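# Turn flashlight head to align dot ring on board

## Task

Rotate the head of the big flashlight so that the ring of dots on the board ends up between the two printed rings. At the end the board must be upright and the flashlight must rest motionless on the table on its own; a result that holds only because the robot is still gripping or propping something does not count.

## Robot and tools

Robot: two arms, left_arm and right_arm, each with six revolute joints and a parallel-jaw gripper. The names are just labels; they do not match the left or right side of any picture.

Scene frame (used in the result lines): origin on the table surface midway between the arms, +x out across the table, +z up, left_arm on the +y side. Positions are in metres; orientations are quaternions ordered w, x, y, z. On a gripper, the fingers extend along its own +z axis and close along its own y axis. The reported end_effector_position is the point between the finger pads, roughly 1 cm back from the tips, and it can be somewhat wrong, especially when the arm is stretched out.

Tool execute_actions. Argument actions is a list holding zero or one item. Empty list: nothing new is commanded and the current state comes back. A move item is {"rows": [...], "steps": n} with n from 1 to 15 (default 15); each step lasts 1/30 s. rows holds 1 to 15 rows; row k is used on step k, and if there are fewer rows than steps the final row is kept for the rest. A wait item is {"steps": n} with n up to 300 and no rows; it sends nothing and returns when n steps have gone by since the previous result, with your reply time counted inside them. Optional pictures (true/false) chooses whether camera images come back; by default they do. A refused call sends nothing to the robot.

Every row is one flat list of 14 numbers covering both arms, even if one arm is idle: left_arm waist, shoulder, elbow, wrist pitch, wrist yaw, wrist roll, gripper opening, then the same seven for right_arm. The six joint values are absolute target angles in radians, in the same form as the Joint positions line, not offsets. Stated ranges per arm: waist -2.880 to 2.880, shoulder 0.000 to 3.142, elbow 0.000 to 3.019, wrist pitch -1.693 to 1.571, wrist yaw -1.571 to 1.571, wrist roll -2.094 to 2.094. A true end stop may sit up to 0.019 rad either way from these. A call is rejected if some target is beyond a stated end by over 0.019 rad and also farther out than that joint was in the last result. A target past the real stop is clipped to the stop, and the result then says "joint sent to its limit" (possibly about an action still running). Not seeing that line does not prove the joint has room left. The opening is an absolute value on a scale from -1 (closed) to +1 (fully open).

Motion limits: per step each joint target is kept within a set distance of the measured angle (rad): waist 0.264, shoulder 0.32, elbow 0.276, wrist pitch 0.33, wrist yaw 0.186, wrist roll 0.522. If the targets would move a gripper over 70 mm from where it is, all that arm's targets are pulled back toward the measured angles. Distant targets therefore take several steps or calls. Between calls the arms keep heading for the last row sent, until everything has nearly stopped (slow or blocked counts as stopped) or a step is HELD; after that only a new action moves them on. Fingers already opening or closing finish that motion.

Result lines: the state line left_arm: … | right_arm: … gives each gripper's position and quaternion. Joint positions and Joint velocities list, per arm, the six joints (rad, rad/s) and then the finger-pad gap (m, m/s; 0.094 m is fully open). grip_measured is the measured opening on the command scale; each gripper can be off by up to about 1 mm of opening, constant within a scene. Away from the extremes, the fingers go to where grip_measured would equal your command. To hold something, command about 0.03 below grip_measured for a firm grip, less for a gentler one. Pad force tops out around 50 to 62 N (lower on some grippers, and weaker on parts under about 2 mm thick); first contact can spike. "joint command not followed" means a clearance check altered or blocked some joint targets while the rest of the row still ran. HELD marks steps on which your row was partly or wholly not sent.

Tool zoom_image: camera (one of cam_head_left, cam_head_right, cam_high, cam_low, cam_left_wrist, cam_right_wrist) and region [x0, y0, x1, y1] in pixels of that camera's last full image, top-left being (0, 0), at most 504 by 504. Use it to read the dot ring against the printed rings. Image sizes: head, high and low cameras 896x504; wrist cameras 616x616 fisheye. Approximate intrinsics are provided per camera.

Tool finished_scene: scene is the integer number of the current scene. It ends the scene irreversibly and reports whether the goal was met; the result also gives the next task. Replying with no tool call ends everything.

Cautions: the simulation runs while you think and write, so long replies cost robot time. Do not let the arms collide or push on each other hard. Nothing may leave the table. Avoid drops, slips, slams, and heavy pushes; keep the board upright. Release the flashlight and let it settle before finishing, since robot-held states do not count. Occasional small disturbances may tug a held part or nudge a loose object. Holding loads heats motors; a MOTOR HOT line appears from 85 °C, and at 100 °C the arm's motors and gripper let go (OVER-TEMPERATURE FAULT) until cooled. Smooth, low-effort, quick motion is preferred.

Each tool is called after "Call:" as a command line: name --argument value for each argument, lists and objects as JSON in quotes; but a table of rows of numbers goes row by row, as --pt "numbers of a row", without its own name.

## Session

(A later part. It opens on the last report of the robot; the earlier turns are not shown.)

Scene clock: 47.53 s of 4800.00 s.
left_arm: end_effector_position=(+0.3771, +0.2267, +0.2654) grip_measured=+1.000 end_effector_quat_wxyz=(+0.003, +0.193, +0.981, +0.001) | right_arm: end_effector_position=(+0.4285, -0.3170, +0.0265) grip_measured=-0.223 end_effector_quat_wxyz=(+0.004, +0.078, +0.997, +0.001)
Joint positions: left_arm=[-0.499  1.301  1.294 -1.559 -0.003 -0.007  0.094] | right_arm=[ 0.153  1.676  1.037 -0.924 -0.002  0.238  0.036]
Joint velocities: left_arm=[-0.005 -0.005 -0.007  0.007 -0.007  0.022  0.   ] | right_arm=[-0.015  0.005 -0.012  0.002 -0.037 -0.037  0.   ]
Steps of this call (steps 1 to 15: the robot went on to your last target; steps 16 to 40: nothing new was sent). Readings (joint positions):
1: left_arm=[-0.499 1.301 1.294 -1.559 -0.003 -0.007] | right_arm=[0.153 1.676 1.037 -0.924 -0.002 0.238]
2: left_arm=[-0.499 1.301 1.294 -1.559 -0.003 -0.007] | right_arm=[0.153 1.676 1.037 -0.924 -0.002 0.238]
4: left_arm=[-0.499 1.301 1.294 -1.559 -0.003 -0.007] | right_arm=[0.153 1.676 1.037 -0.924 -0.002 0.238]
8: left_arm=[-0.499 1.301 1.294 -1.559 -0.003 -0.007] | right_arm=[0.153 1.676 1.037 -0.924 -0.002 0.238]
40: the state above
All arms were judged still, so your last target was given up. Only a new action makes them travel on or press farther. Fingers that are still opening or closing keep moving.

Press down slightly (shoulder, tilts head down) and slide toward +y.

Call:
execute_actions --actions '[{"rows":[[-0.5,1.3,1.3,-1.57,0,0,1, 0.15,1.695,1.03,-0.905,0,0.24,-0.3],[-0.5,1.3,1.3,-1.57,0,0,1, 0.15,1.695,1.03,-0.905,0,0.24,-0.3],[-0.5,1.3,1.3,-1.57,0,0,1, 0.15,1.695,1.03,-0.905,0,0.24,-0.3],[-0.5,1.3,1.3,-1.57,0,0,1, 0.15,1.695,1.03,-0.905,0,0.24,-0.3],[-0.5,1.3,1.3,-1.57,0,0,1, 0.165,1.695,1.03,-0.905,0,0.24,-0.3],[-0.5,1.3,1.3,-1.57,0,0,1, 0.17,1.695,1.03,-0.905,0,0.24,-0.3],[-0.5,1.3,1.3,-1.57,0,0,1, 0.175,1.695,1.03,-0.905,0,0.24,-0.3],[-0.5,1.3,1.3,-1.57,0,0,1, 0.18,1.695,1.03,-0.905,0,0.24,-0.3],[-0.5,1.3,1.3,-1.57,0,0,1, 0.185,1.695,1.03,-0.905,0,0.24,-0.3],[-0.5,1.3,1.3,-1.57,0,0,1, 0.19,1.695,1.03,-0.905,0,0.24,-0.3],[-0.5,1.3,1.3,-1.57,0,0,1, 0.195,1.695,1.03,-0.905,0,0.24,-0.3],[-0.5,1.3,1.3,-1.57,0,0,1, 0.2,1.695,1.03,-0.905,0,0.24,-0.3]]}]' --pictures false

Call:
execute_actions --actions '[{"steps":25}]'

Scene clock: 54.17 s of 4800.00 s.
left_arm: end_effector_position=(+0.3771, +0.2267, +0.2654) grip_measured=+1.000 end_effector_quat_wxyz=(+0.003, +0.193, +0.981, +0.001) | right_arm: end_effector_position=(+0.4275, -0.3076, +0.0260) grip_measured=-0.223 end_effector_quat_wxyz=(+0.004, +0.066, +0.998, -0.002)
Joint positions: left_arm=[-0.499  1.301  1.294 -1.559 -0.003 -0.007  0.094] | right_arm=[ 0.177  1.677  1.037 -0.924  0.006  0.238  0.036]
Joint velocities: left_arm=[-0.005 -0.015  0.007  0.007 -0.022  0.037  0.   ] | right_arm=[ 0.112 -0.005 -0.017  0.002  0.095  0.081 -0.   ]
Steps of this call (steps 1 to 90: nothing new was sent; then 3.13 s passed at rest; steps 91 to 105: all 15 steps of this action). Readings (joint positions):
91: left_arm=[-0.499 1.301 1.294 -1.559 -0.003 -0.007] | right_arm=[0.153 1.677 1.037 -0.924 -0.002 0.238]
92: left_arm=[-0.499 1.301 1.294 -1.559 -0.003 -0.007] | right_arm=[0.153 1.677 1.037 -0.924 -0.002 0.238]
94: left_arm=[-0.499 1.301 1.294 -1.559 -0.003 -0.007] | right_arm=[0.153 1.677 1.037 -0.924 -0.002 0.238]
98: left_arm=[-0.499 1.301 1.294 -1.559 -0.003 -0.007] | right_arm=[0.155 1.677 1.037 -0.924 0.000 0.238]
105: the state above

Scene clock: 55.00 s of 4800.00 s.
left_arm: end_effector_position=(+0.3771, +0.2267, +0.2654) grip_measured=+1.000 end_effector_quat_wxyz=(+0.003, +0.193, +0.981, +0.001) | right_arm: end_effector_position=(+0.4272, -0.3043, +0.0260) grip_measured=-0.223 end_effector_quat_wxyz=(+0.004, +0.062, +0.998, -0.002)
Joint positions: left_arm=[-0.499  1.301  1.294 -1.559 -0.003 -0.007  0.094] | right_arm=[ 0.185  1.677  1.037 -0.924  0.006  0.238  0.036]
Joint velocities: left_arm=[-0.005  0.005 -0.002  0.007  0.037 -0.037  0.   ] | right_arm=[-0.015 -0.015 -0.002  0.007  0.022 -0.037 -0.001]
Steps of this call (steps 1 to 15: the robot went on to your last target; steps 16 to 25: nothing new was sent). Readings (joint positions):
1: left_arm=[-0.499 1.301 1.294 -1.559 -0.003 -0.007] | right_arm=[0.180 1.677 1.037 -0.924 0.006 0.238]
2: left_arm=[-0.499 1.301 1.294 -1.559 -0.003 -0.007] | right_arm=[0.183 1.677 1.037 -0.924 0.006 0.238]
4: left_arm=[-0.499 1.301 1.294 -1.559 -0.003 -0.007] | right_arm=[0.185 1.677 1.037 -0.924 0.006 0.238]
8: left_arm=[-0.499 1.301 1.294 -1.559 -0.003 -0.007] | right_arm=[0.185 1.677 1.037 -0.924 0.006 0.238]
25: the state above
All arms were judged still, so your last target was given up. Only a new action makes them travel on or press farther. Fingers that are still opening or closing keep moving.

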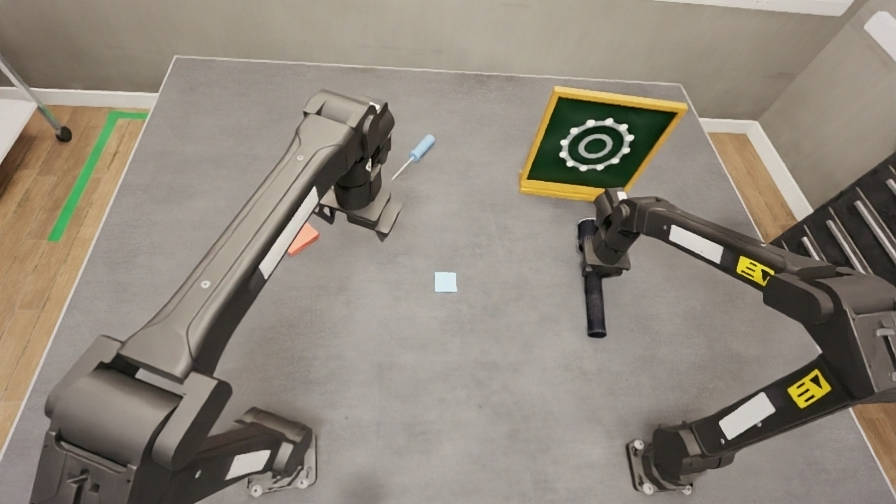

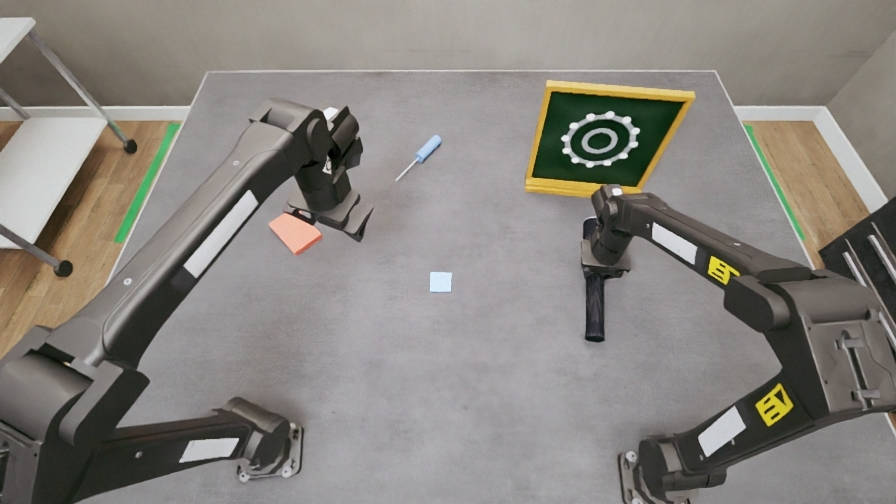

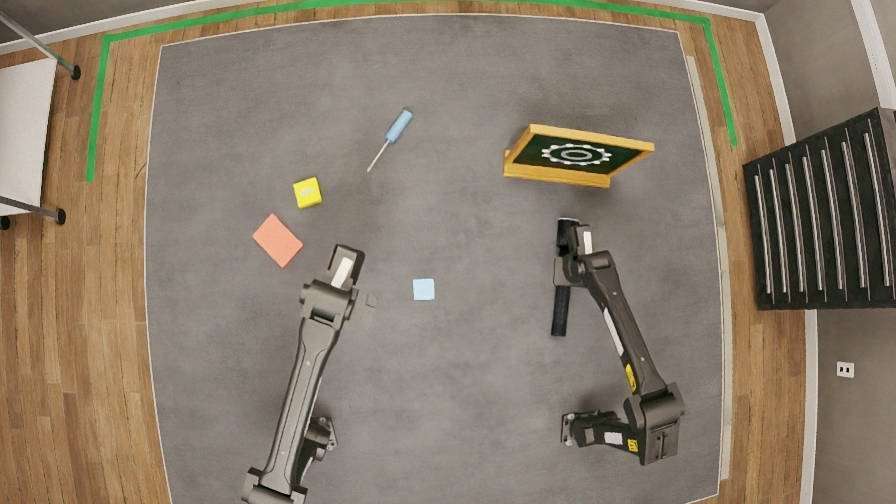

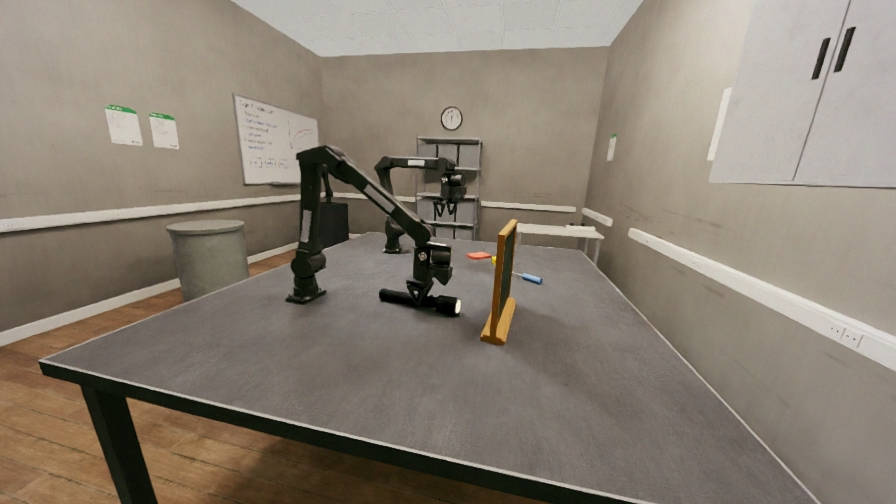

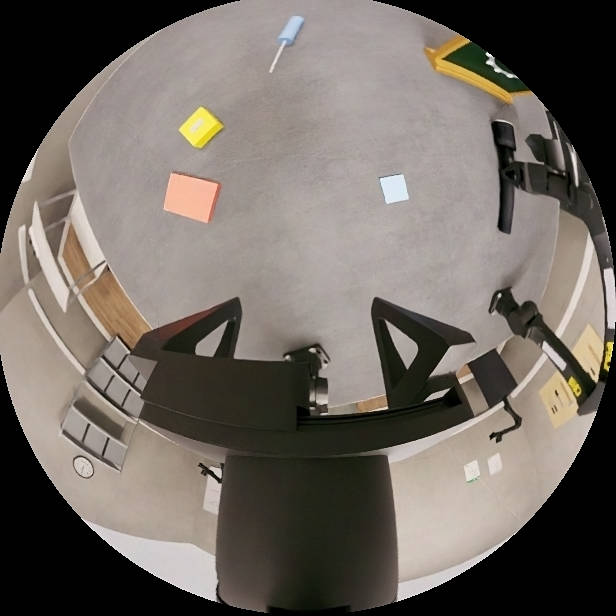

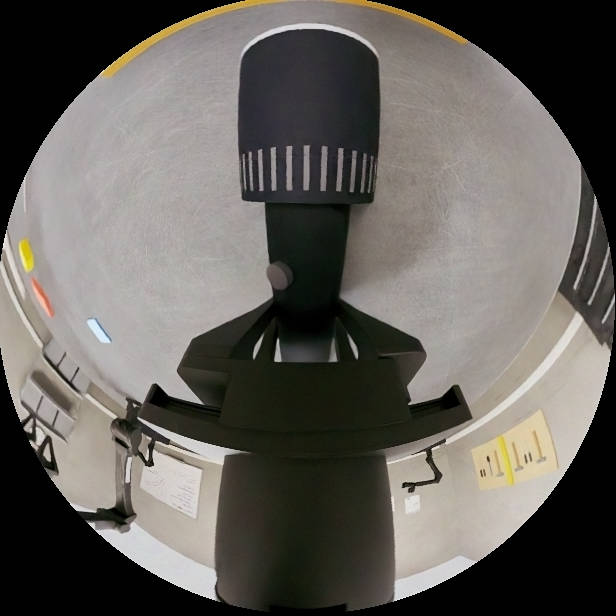

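Call:
execute_actions --actions '[{"rows":[[-0.5,1.3,1.3,-1.57,0,0,1, 0.185,1.73,1.03,-0.905,0,0.24,-0.3],[-0.5,1.3,1.3,-1.57,0,0,1, 0.185,1.73,1.03,-0.905,0,0.24,-0.3],[-0.5,1.3,1.3,-1.57,0,0,1, 0.185,1.73,1.03,-0.905,0,0.24,-0.3],[-0.5,1.3,1.3,-1.57,0,0,1, 0.17,1.73,1.03,-0.905,0,0.24,-0.3],[-0.5,1.3,1.3,-1.57,0,0,1, 0.16,1.73,1.03,-0.905,0,0.24,-0.3],[-0.5,1.3,1.3,-1.57,0,0,1, 0.15,1.73,1.03,-0.905,0,0.24,-0.3],[-0.5,1.3,1.3,-1.57,0,0,1, 0.14,1.73,1.03,-0.905,0,0.24,-0.3],[-0.5,1.3,1.3,-1.57,0,0,1, 0.13,1.73,1.03,-0.905,0,0.24,-0.3],[-0.5,1.3,1.3,-1.57,0,0,1, 0.12,1.73,1.03,-0.905,0,0.24,-0.3],[-0.5,1.3,1.3,-1.57,0,0,1, 0.11,1.73,1.03,-0.905,0,0.24,-0.3],[-0.5,1.3,1.3,-1.57,0,0,1, 0.10,1.73,1.03,-0.905,0,0.24,-0.3]]}]' --pictures false

Call:
execute_actions --actions '[{"steps":25}]'

Scene clock: 60.87 s of 4800.00 s.
left_arm: end_effector_position=(+0.3771, +0.2267, +0.2654) grip_measured=+1.000 end_effector_quat_wxyz=(+0.003, +0.193, +0.981, +0.001) | right_arm: end_effector_position=(+0.4288, -0.3275, +0.0248) grip_measured=-0.223 end_effector_quat_wxyz=(+0.001, +0.092, +0.996, +0.007)
Joint positions: left_arm=[-0.499  1.301  1.294 -1.559 -0.003 -0.007  0.094] | right_arm=[ 0.124  1.68   1.037 -0.924 -0.013  0.237  0.036]
Joint velocities: left_arm=[-0.024  0.005 -0.002 -0.007  0.051  0.051  0.   ] | right_arm=[-0.2    0.005  0.002 -0.012 -0.007  0.007 -0.   ]
Steps of this call (steps 1 to 90: nothing new was sent; then 2.37 s passed at rest; steps 91 to 105: all 15 steps of this action). Readings (joint positions):
91: left_arm=[-0.499 1.301 1.294 -1.559 -0.003 -0.007] | right_arm=[0.185 1.679 1.037 -0.924 0.006 0.238]
92: left_arm=[-0.499 1.301 1.294 -1.559 -0.003 -0.007] | right_arm=[0.185 1.680 1.037 -0.924 0.005 0.238]
94: left_arm=[-0.499 1.301 1.294 -1.559 -0.003 -0.007] | right_arm=[0.184 1.680 1.037 -0.924 0.005 0.238]
98: left_arm=[-0.499 1.301 1.294 -1.559 -0.003 -0.007] | right_arm=[0.175 1.680 1.037 -0.924 -0.008 0.237]
105: the state above

Scene clock: 61.70 s of 4800.00 s.
left_arm: end_effector_position=(+0.3771, +0.2267, +0.2654) grip_measured=+1.000 end_effector_quat_wxyz=(+0.003, +0.193, +0.981, +0.001) | right_arm: end_effector_position=(+0.4290, -0.3319, +0.0248) grip_measured=-0.223 end_effector_quat_wxyz=(+0.001, +0.097, +0.995, +0.006)
Joint positions: left_arm=[-0.499  1.301  1.294 -1.559 -0.003 -0.007  0.094] | right_arm=[ 0.114  1.68   1.037 -0.924 -0.012  0.237  0.036]
Joint velocities: left_arm=[-0.005 -0.005  0.012  0.002 -0.066  0.007  0.   ] | right_arm=[-0.015 -0.005  0.012 -0.012  0.007 -0.095  0.   ]
Steps of this call (steps 1 to 15: the robot went on to your last target; steps 16 to 25: nothing new was sent). Readings (joint positions):
1: left_arm=[-0.499 1.301 1.294 -1.559 -0.003 -0.007] | right_arm=[0.119 1.680 1.037 -0.924 -0.012 0.237]
2: left_arm=[-0.499 1.301 1.294 -1.559 -0.003 -0.007] | right_arm=[0.116 1.680 1.037 -0.924 -0.012 0.237]
4: left_arm=[-0.499 1.301 1.294 -1.559 -0.003 -0.007] | right_arm=[0.114 1.680 1.037 -0.924 -0.012 0.237]
8: left_arm=[-0.499 1.301 1.294 -1.559 -0.003 -0.007] | right_arm=[0.114 1.680 1.037 -0.924 -0.012 0.237]
25: the state above
All arms were judged still, so your last target was given up. Only a new action makes them travel on or press farther. Fingers that are still opening or closing keep moving.

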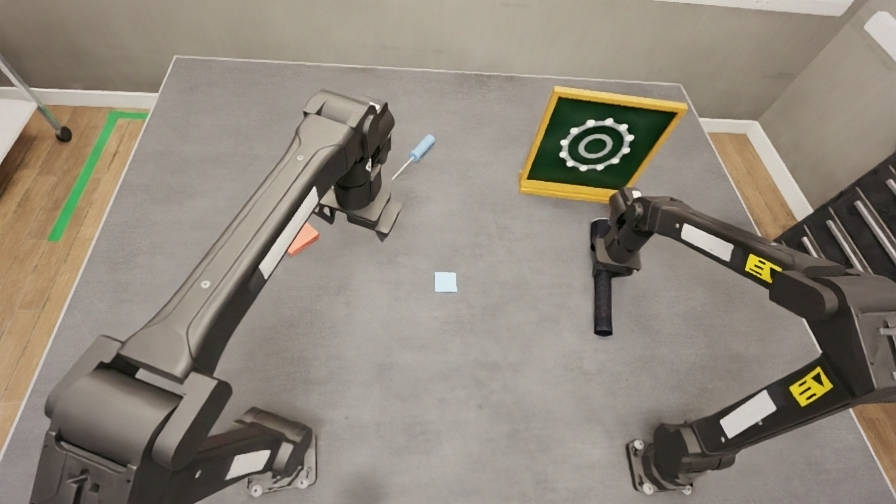

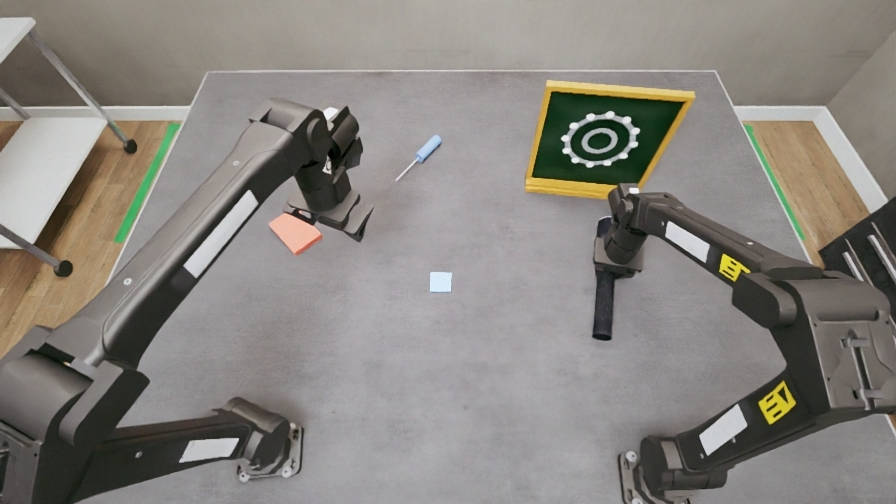

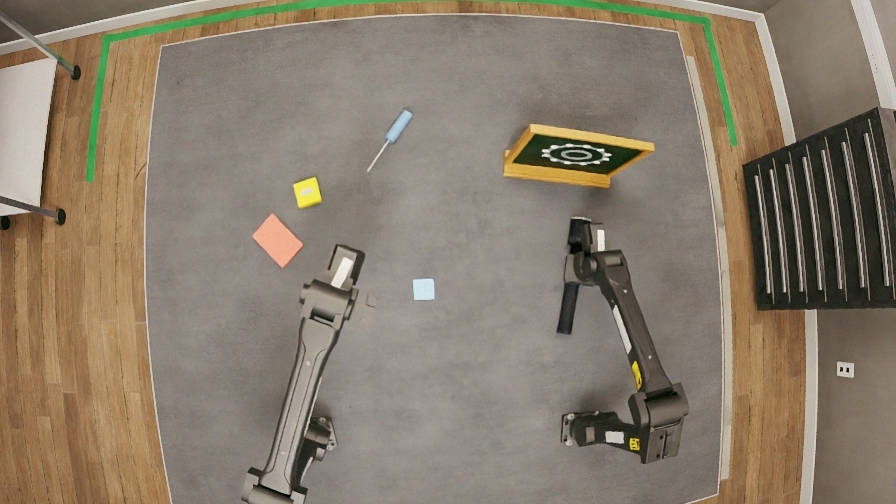

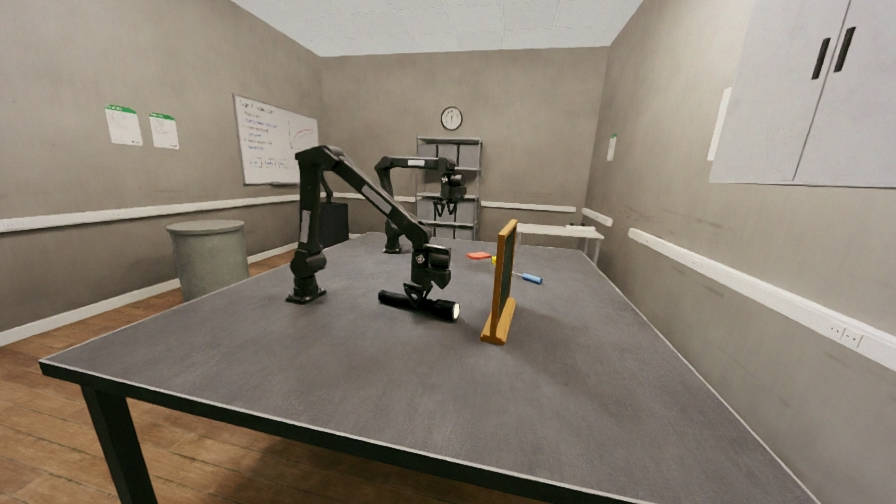

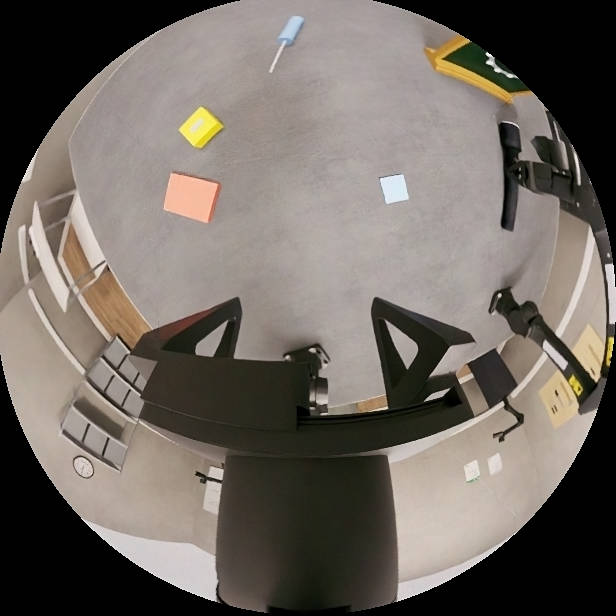

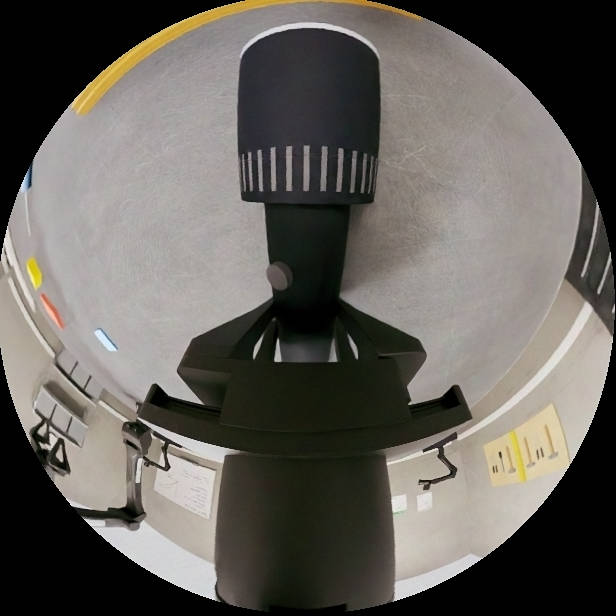

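Call:
execute_actions --actions '[{"rows":[[-0.5,1.3,1.3,-1.57,0,0,1, 0.12,1.64,1.06,-0.97,0,0.24,-0.3],[-0.5,1.3,1.3,-1.57,0,0,1, 0.12,1.64,1.06,-0.97,0,0.24,-0.3],[-0.5,1.3,1.3,-1.57,0,0,1, 0.12,1.6,1.09,-1.04,0,0.24,-0.3],[-0.5,1.3,1.3,-1.57,0,0,1, 0.12,1.6,1.09,-1.04,0,0.24,-0.3],[-0.5,1.3,1.3,-1.57,0,0,1, 0.12,1.55,1.12,-1.12,0,0.24,-0.3],[-0.5,1.3,1.3,-1.57,0,0,1, 0.12,1.55,1.12,-1.12,0,0.24,-0.3],[-0.5,1.3,1.3,-1.57,0,0,1, 0.12,1.5,1.16,-1.21,0,0.24,-0.3],[-0.5,1.3,1.3,-1.57,0,0,1, 0.12,1.5,1.16,-1.21,0,0.24,-0.3],[-0.5,1.3,1.3,-1.57,0,0,1, 0.12,1.45,1.2,-1.3,0,0.24,-0.3],[-0.5,1.3,1.3,-1.57,0,0,1, 0.12,1.45,1.2,-1.3,0,0.24,-0.3],[-0.5,1.3,1.3,-1.57,0,0,1, 0.12,1.4,1.23,-1.39,0,0.24,-0.3],[-0.5,1.3,1.3,-1.57,0,0,1, 0.12,1.4,1.23,-1.39,0,0.24,-0.3],[-0.5,1.3,1.3,-1.57,0,0,1, 0.12,1.35,1.27,-1.48,0,0.24,-0.3],[-0.5,1.3,1.3,-1.57,0,0,1, 0.12,1.35,1.27,-1.48,0,0.24,-0.3],[-0.5,1.3,1.3,-1.57,0,0,1, 0.12,1.3,1.3,-1.57,0,0.24,-0.3]]}]' --pictures false

Call:
execute_actions --actions '[{"rows":[[-0.5,0.8,0.4,0.4,0,0,1, 0.585,1.3,1.3,-1.57,0,-1.56,-0.3]]}]' --pictures false

Call:
execute_actions --actions '[{"steps":75}]'

Scene clock: 78.70 s of 4800.00 s.
left_arm: end_effector_position=(+0.3771, +0.2267, +0.2654) grip_measured=+1.000 end_effector_quat_wxyz=(+0.003, +0.193, +0.981, +0.001) | right_arm: end_effector_position=(+0.3556, -0.3370, +0.1014) grip_measured=-0.223 end_effector_quat_wxyz=(-0.090, +0.096, +0.991, -0.013)
Joint positions: left_arm=[-0.499  1.301  1.294 -1.559 -0.003 -0.007  0.094] | right_arm=[ 0.115  1.509  1.049 -1.294  0.     0.237  0.036]
Joint velocities: left_arm=[ 0.005  0.005  0.002 -0.012  0.007 -0.007  0.   ] | right_arm=[-0.015 -0.493  0.125 -0.896  0.007  0.007 -0.   ]
Steps of this call (steps 1 to 90: nothing new was sent; then 13.50 s passed at rest; steps 91 to 105: all 15 steps of this action). Readings (joint positions):
91: left_arm=[-0.499 1.301 1.294 -1.559 -0.003 -0.007] | right_arm=[0.115 1.675 1.038 -0.927 -0.010 0.237]
92: left_arm=[-0.499 1.301 1.294 -1.559 -0.003 -0.007] | right_arm=[0.115 1.674 1.038 -0.932 -0.005 0.237]
94: left_arm=[-0.499 1.301 1.294 -1.559 -0.003 -0.007] | right_arm=[0.115 1.670 1.038 -0.970 0.000 0.237]
98: left_arm=[-0.499 1.301 1.294 -1.559 -0.003 -0.007] | right_arm=[0.115 1.629 1.038 -1.095 0.000 0.237]
105: the state above

Scene clock: 79.20 s of 4800.00 s.
left_arm: end_effector_position=(+0.3685, +0.2303, +0.1432) grip_measured=+1.000 end_effector_quat_wxyz=(+0.463, +0.170, +0.865, -0.093) | right_arm: end_effector_position=(+0.2945, -0.1944, +0.1751) grip_measured=-0.223 end_effector_quat_wxyz=(-0.093, -0.446, +0.890, +0.001)
Joint positions: left_arm=[-0.499  0.831  0.35  -0.106 -0.003 -0.007  0.094] | right_arm=[ 0.551  1.382  1.121 -1.495 -0.006 -0.449  0.037]
Joint velocities: left_arm=[-0.005  0.151  0.002  2.41  -0.081  0.007  0.   ] | right_arm=[ 0.611 -0.103  0.281 -0.237 -0.037 -1.971  0.   ]
Steps of this call (steps 1 to 15: all 15 steps of this action). Readings (joint positions):
1: left_arm=[-0.499 1.270 1.250 -1.482 -0.003 -0.007] | right_arm=[0.121 1.493 1.052 -1.320 0.003 0.213]
2: left_arm=[-0.499 1.205 1.157 -1.358 -0.003 -0.007] | right_arm=[0.133 1.476 1.054 -1.343 0.009 0.175]
4: left_arm=[-0.499 1.018 0.938 -1.131 -0.003 -0.007] | right_arm=[0.177 1.448 1.058 -1.382 0.011 0.101]
8: left_arm=[-0.499 0.713 0.571 -0.763 -0.003 -0.007] | right_arm=[0.311 1.409 1.072 -1.436 0.009 -0.063]
15: the state above

Scene clock: 81.70 s of 4800.00 s.
left_arm: end_effector_position=(+0.4039, +0.2155, +0.2786) grip_measured=+1.000 end_effector_quat_wxyz=(+0.677, +0.139, +0.710, -0.137) | right_arm: end_effector_position=(+0.2981, -0.1767, +0.2237) grip_measured=-0.222 end_effector_quat_wxyz=(+0.041, +0.859, -0.510, -0.025)
Joint positions: left_arm=[-0.499  0.795  0.368  0.381 -0.003 -0.007  0.094] | right_arm=[ 0.592  1.329  1.208 -1.546 -0.004 -1.55   0.037]
Joint velocities: left_arm=[-0.005 -0.015  0.002 -0.007 -0.051  0.022  0.   ] | right_arm=[-0.005 -0.015  0.007  0.007 -0.037 -0.007  0.   ]
Steps of this call (steps 1 to 45: the robot went on to your last target; steps 46 to 75: nothing new was sent). Readings (joint positions):
1: left_arm=[-0.499 0.832 0.351 -0.021 -0.003 -0.007] | right_arm=[0.569 1.377 1.131 -1.503 -0.007 -0.522]
2: left_arm=[-0.499 0.829 0.351 0.061 -0.003 -0.007] | right_arm=[0.582 1.373 1.141 -1.510 -0.008 -0.599]
4: left_arm=[-0.499 0.821 0.351 0.222 -0.003 -0.007] | right_arm=[0.592 1.362 1.162 -1.522 -0.008 -0.769]
8: left_arm=[-0.499 0.798 0.366 0.368 -0.003 -0.007] | right_arm=[0.592 1.340 1.198 -1.538 -0.004 -1.159]
75: the state above
All arms were judged still, so your last target was given up. Only a new action makes them travel on or press farther. Fingers that are still opening or closing keep moving.

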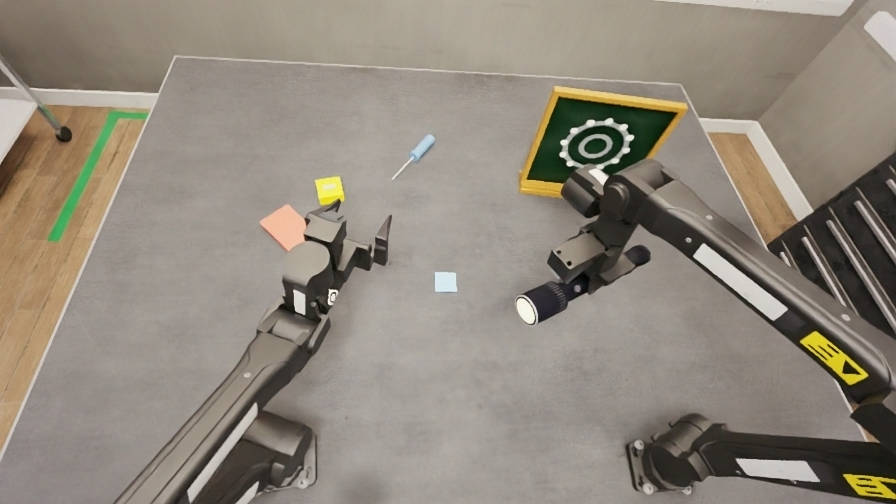

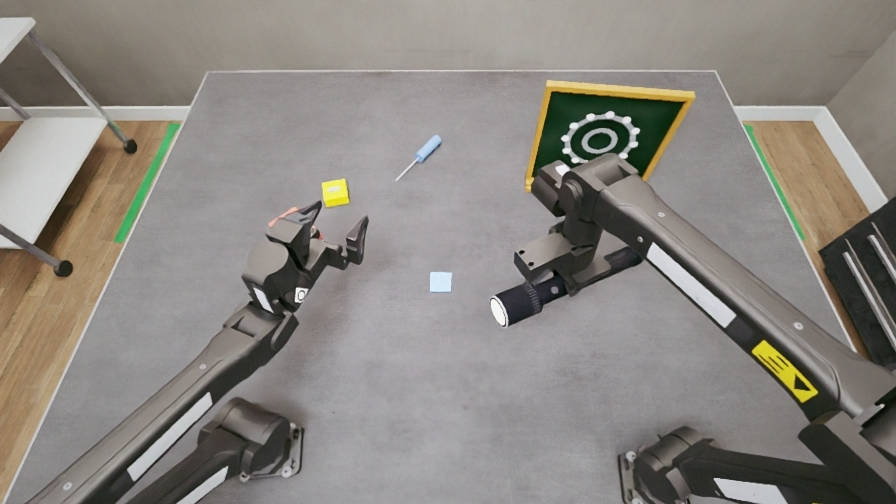

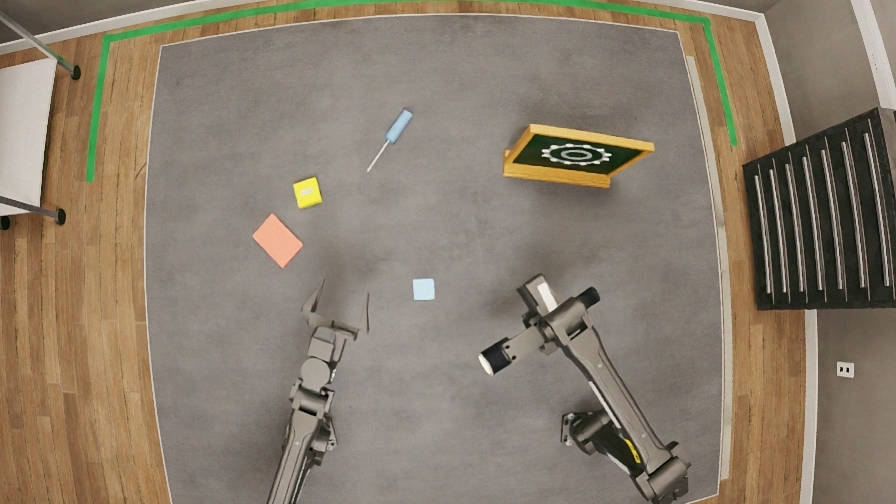

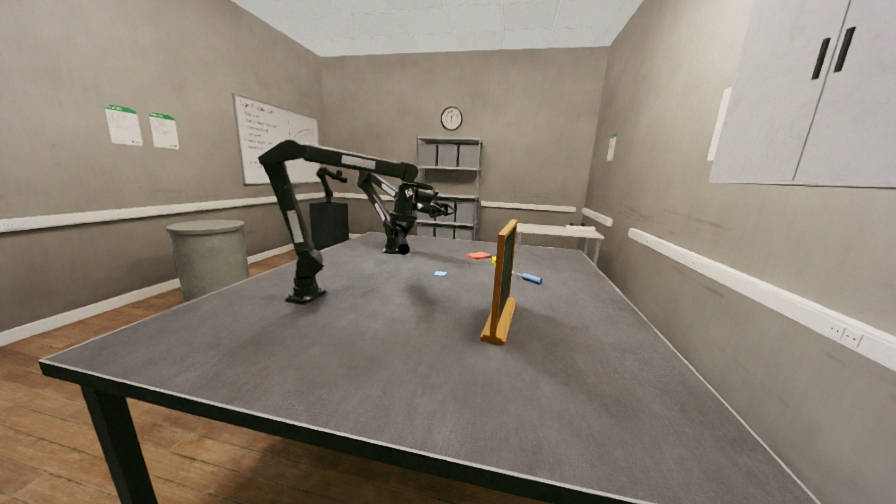

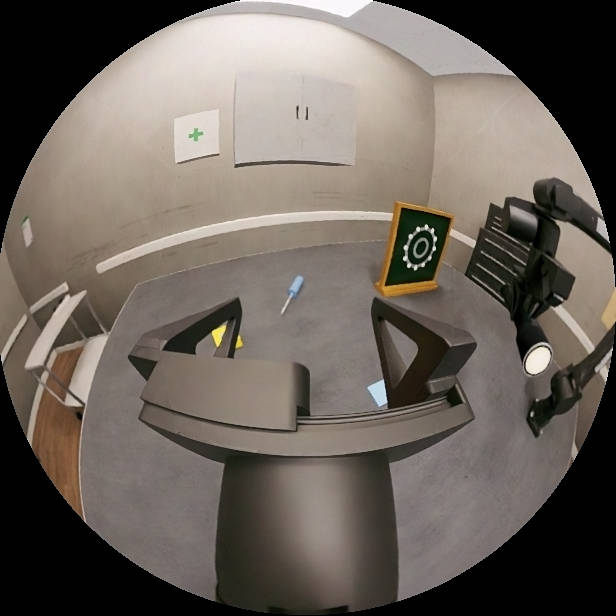

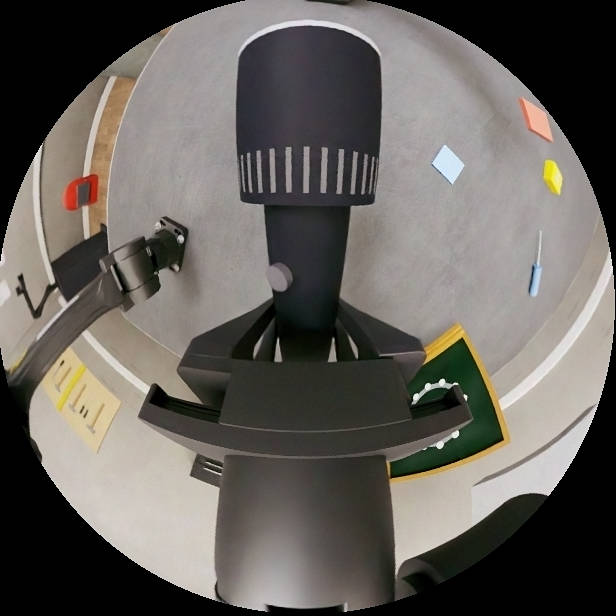

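Call:
execute_actions --actions '[{"rows":[[-0.7,0.83,0.33,0.5,0,0,1, 0.585,1.3,1.3,-1.57,0,-1.505,-0.3],[-0.7,0.83,0.33,0.5,0,0,1, 0.585,1.3,1.3,-1.57,0,-1.505,-0.3],[-0.7,0.83,0.33,0.5,0,0,1, 0.585,1.3,1.3,-1.57,0,-1.505,-0.3],[-0.7,0.83,0.33,0.5,0,0,1, 0.585,1.3,1.3,-1.57,0,-1.505,-0.3],[-0.9,0.87,0.27,0.6,0,0,1, 0.585,1.3,1.3,-1.57,0,-1.505,-0.3],[-0.9,0.87,0.27,0.6,0,0,1, 0.585,1.3,1.3,-1.57,0,-1.505,-0.3],[-0.9,0.87,0.27,0.6,0,0,1, 0.585,1.3,1.3,-1.57,0,-1.505,-0.3],[-0.9,0.87,0.27,0.6,0,0,1, 0.585,1.3,1.3,-1.57,0,-1.505,-0.3],[-1.1,0.9,0.21,0.71,0,0,1, 0.585,1.3,1.3,-1.57,0,-1.505,-0.3],[-1.1,0.9,0.21,0.71,0,0,1, 0.585,1.3,1.3,-1.57,0,-1.505,-0.3],[-1.1,0.9,0.21,0.71,0,0,1, 0.585,1.3,1.3,-1.57,0,-1.505,-0.3],[-1.1,0.9,0.21,0.71,0,0,1, 0.585,1.3,1.3,-1.57,0,-1.505,-0.3],[-1.215,0.9,0.21,0.71,0,0,1, 0.585,1.3,1.3,-1.57,0,-1.505,-0.3]]}]' --pictures false

Call:
execute_actions --actions '[{"steps":40}]'

Scene clock: 94.53 s of 4800.00 s.
left_arm: end_effector_position=(+0.2110, +0.0348, +0.2149) grip_measured=+1.000 end_effector_quat_wxyz=(+0.595, +0.370, +0.615, -0.362) | right_arm: end_effector_position=(+0.2981, -0.1767, +0.2237) grip_measured=-0.222 end_effector_quat_wxyz=(+0.041, +0.851, -0.522, -0.025)
Joint positions: left_arm=[-1.191  0.902  0.197  0.676  0.    -0.005  0.094] | right_arm=[ 0.592  1.329  1.208 -1.546 -0.004 -1.521  0.037]
Joint velocities: left_arm=[-0.747 -0.005 -0.007  0.066  0.037 -0.066  0.   ] | right_arm=[-0.005 -0.005 -0.002 -0.012 -0.022 -0.066 -0.   ]
Steps of this call (steps 1 to 90: nothing new was sent; then 9.33 s passed at rest; steps 91 to 105: all 15 steps of this action). Readings (joint positions):
91: left_arm=[-0.518 0.799 0.362 0.404 -0.010 -0.007] | right_arm=[0.592 1.329 1.208 -1.546 -0.004 -1.546]
92: left_arm=[-0.564 0.804 0.352 0.436 -0.010 -0.007] | right_arm=[0.592 1.329 1.208 -1.546 -0.004 -1.541]
94: left_arm=[-0.666 0.816 0.337 0.465 -0.001 -0.007] | right_arm=[0.592 1.329 1.208 -1.546 -0.004 -1.533]
98: left_arm=[-0.885 0.858 0.279 0.560 0.002 -0.006] | right_arm=[0.592 1.329 1.208 -1.546 -0.004 -1.525]
105: the state above

Scene clock: 95.87 s of 4800.00 s.
left_arm: end_effector_position=(+0.2008, +0.0296, +0.2177) grip_measured=+1.000 end_effector_quat_wxyz=(+0.593, +0.377, +0.606, -0.373) | right_arm: end_effector_position=(+0.2981, -0.1767, +0.2237) grip_measured=-0.222 end_effector_quat_wxyz=(+0.041, +0.851, -0.523, -0.025)
Joint positions: left_arm=[-1.222  0.902  0.197  0.687  0.    -0.005  0.094] | right_arm=[ 0.592  1.329  1.208 -1.546 -0.004 -1.52   0.037]
Joint velocities: left_arm=[-0.015 -0.015  0.002 -0.017 -0.051  0.066  0.   ] | right_arm=[-0.015 -0.015 -0.002  0.012  0.022  0.022 -0.001]
Steps of this call (steps 1 to 30: the robot went on to your last target; steps 31 to 40: nothing new was sent). Readings (joint positions):
1: left_arm=[-1.211 0.902 0.197 0.680 0.000 -0.005] | right_arm=[0.592 1.329 1.208 -1.546 -0.004 -1.521]
2: left_arm=[-1.220 0.902 0.197 0.684 0.000 -0.005] | right_arm=[0.592 1.329 1.208 -1.546 -0.004 -1.520]
4: left_arm=[-1.222 0.902 0.197 0.686 0.000 -0.005] | right_arm=[0.592 1.329 1.208 -1.546 -0.004 -1.520]
8: left_arm=[-1.222 0.902 0.197 0.687 0.000 -0.005] | right_arm=[0.592 1.329 1.208 -1.546 -0.004 -1.520]
40: the state above
All arms were judged still, so your last target was given up. Only a new action makes them travel on or press farther. Fingers that are still opening or closing keep moving.

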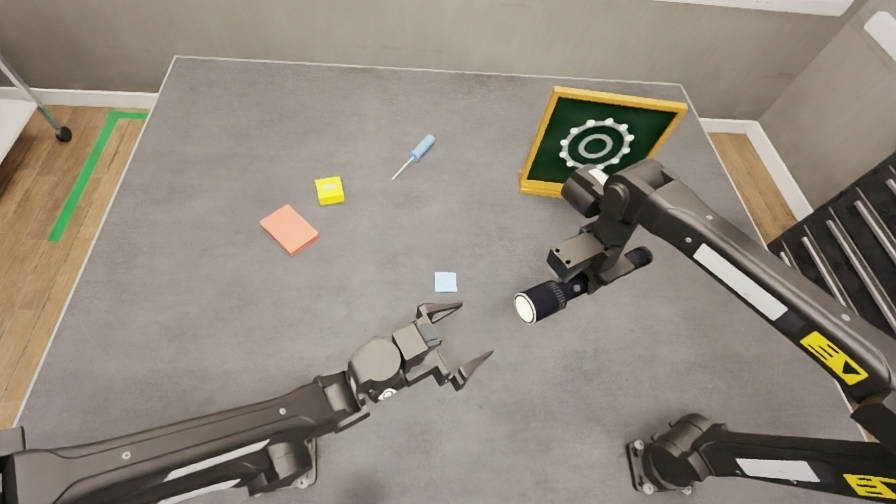

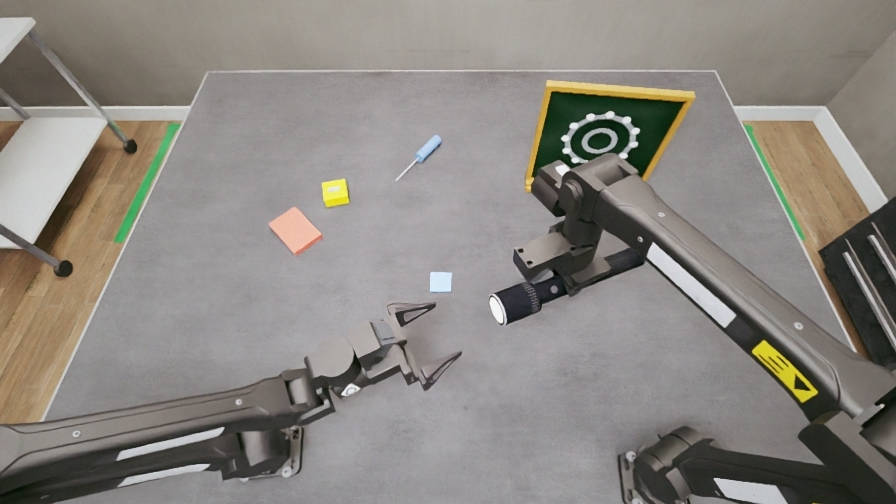

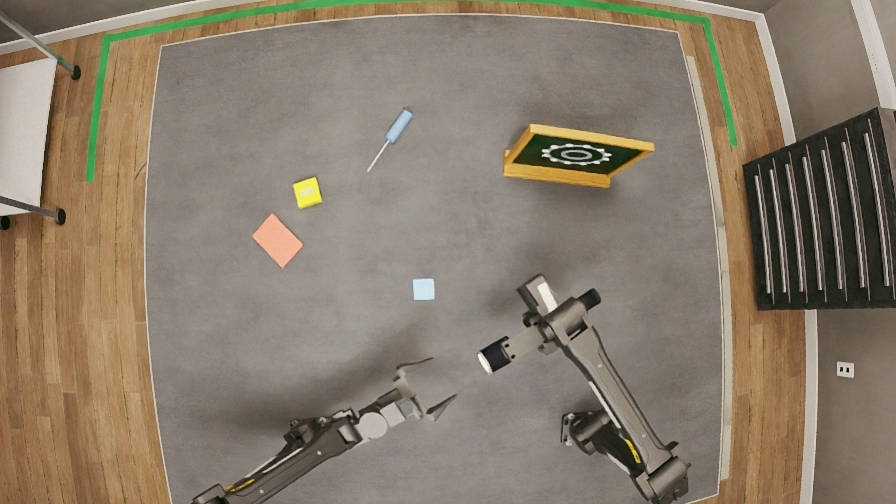

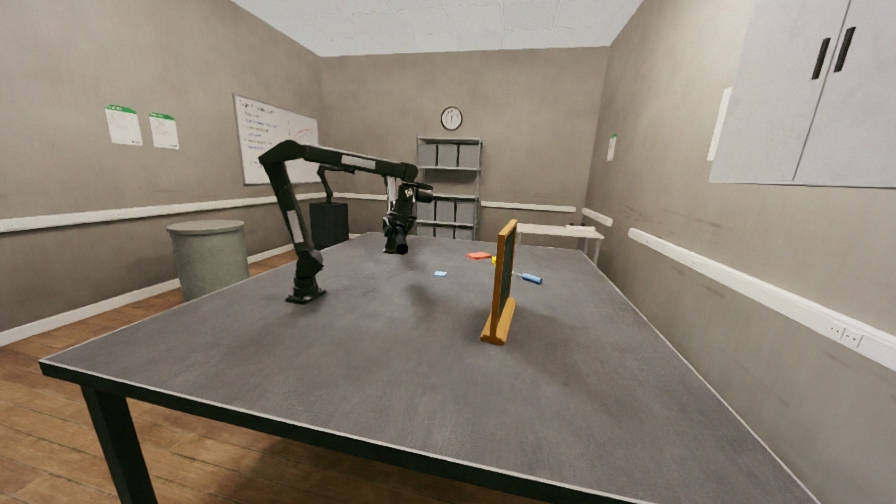

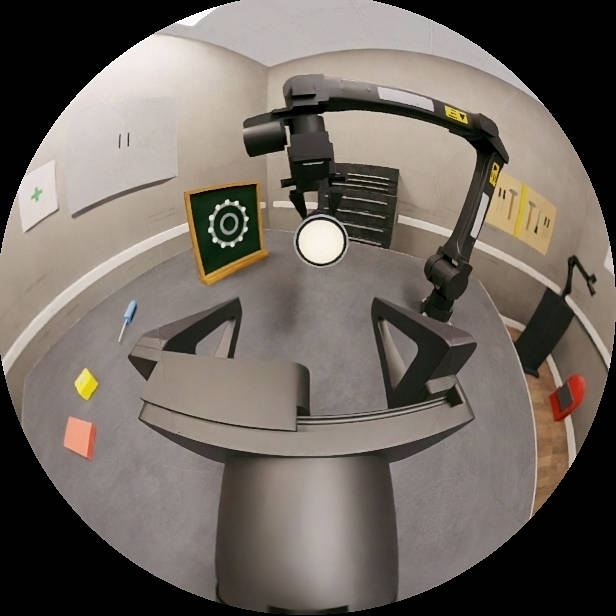

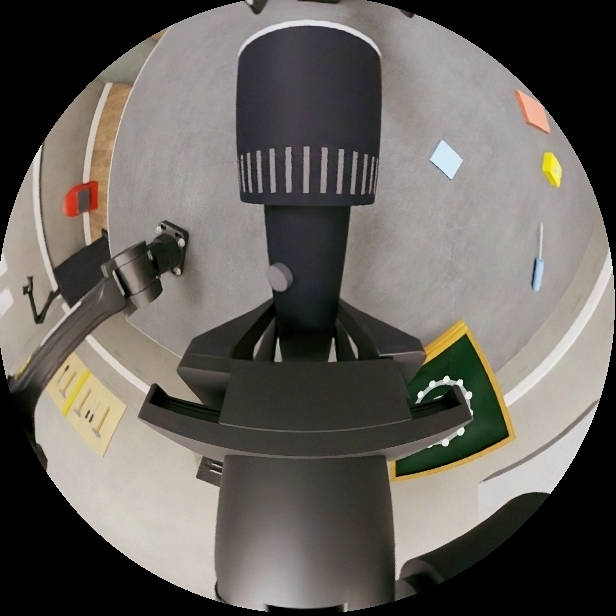

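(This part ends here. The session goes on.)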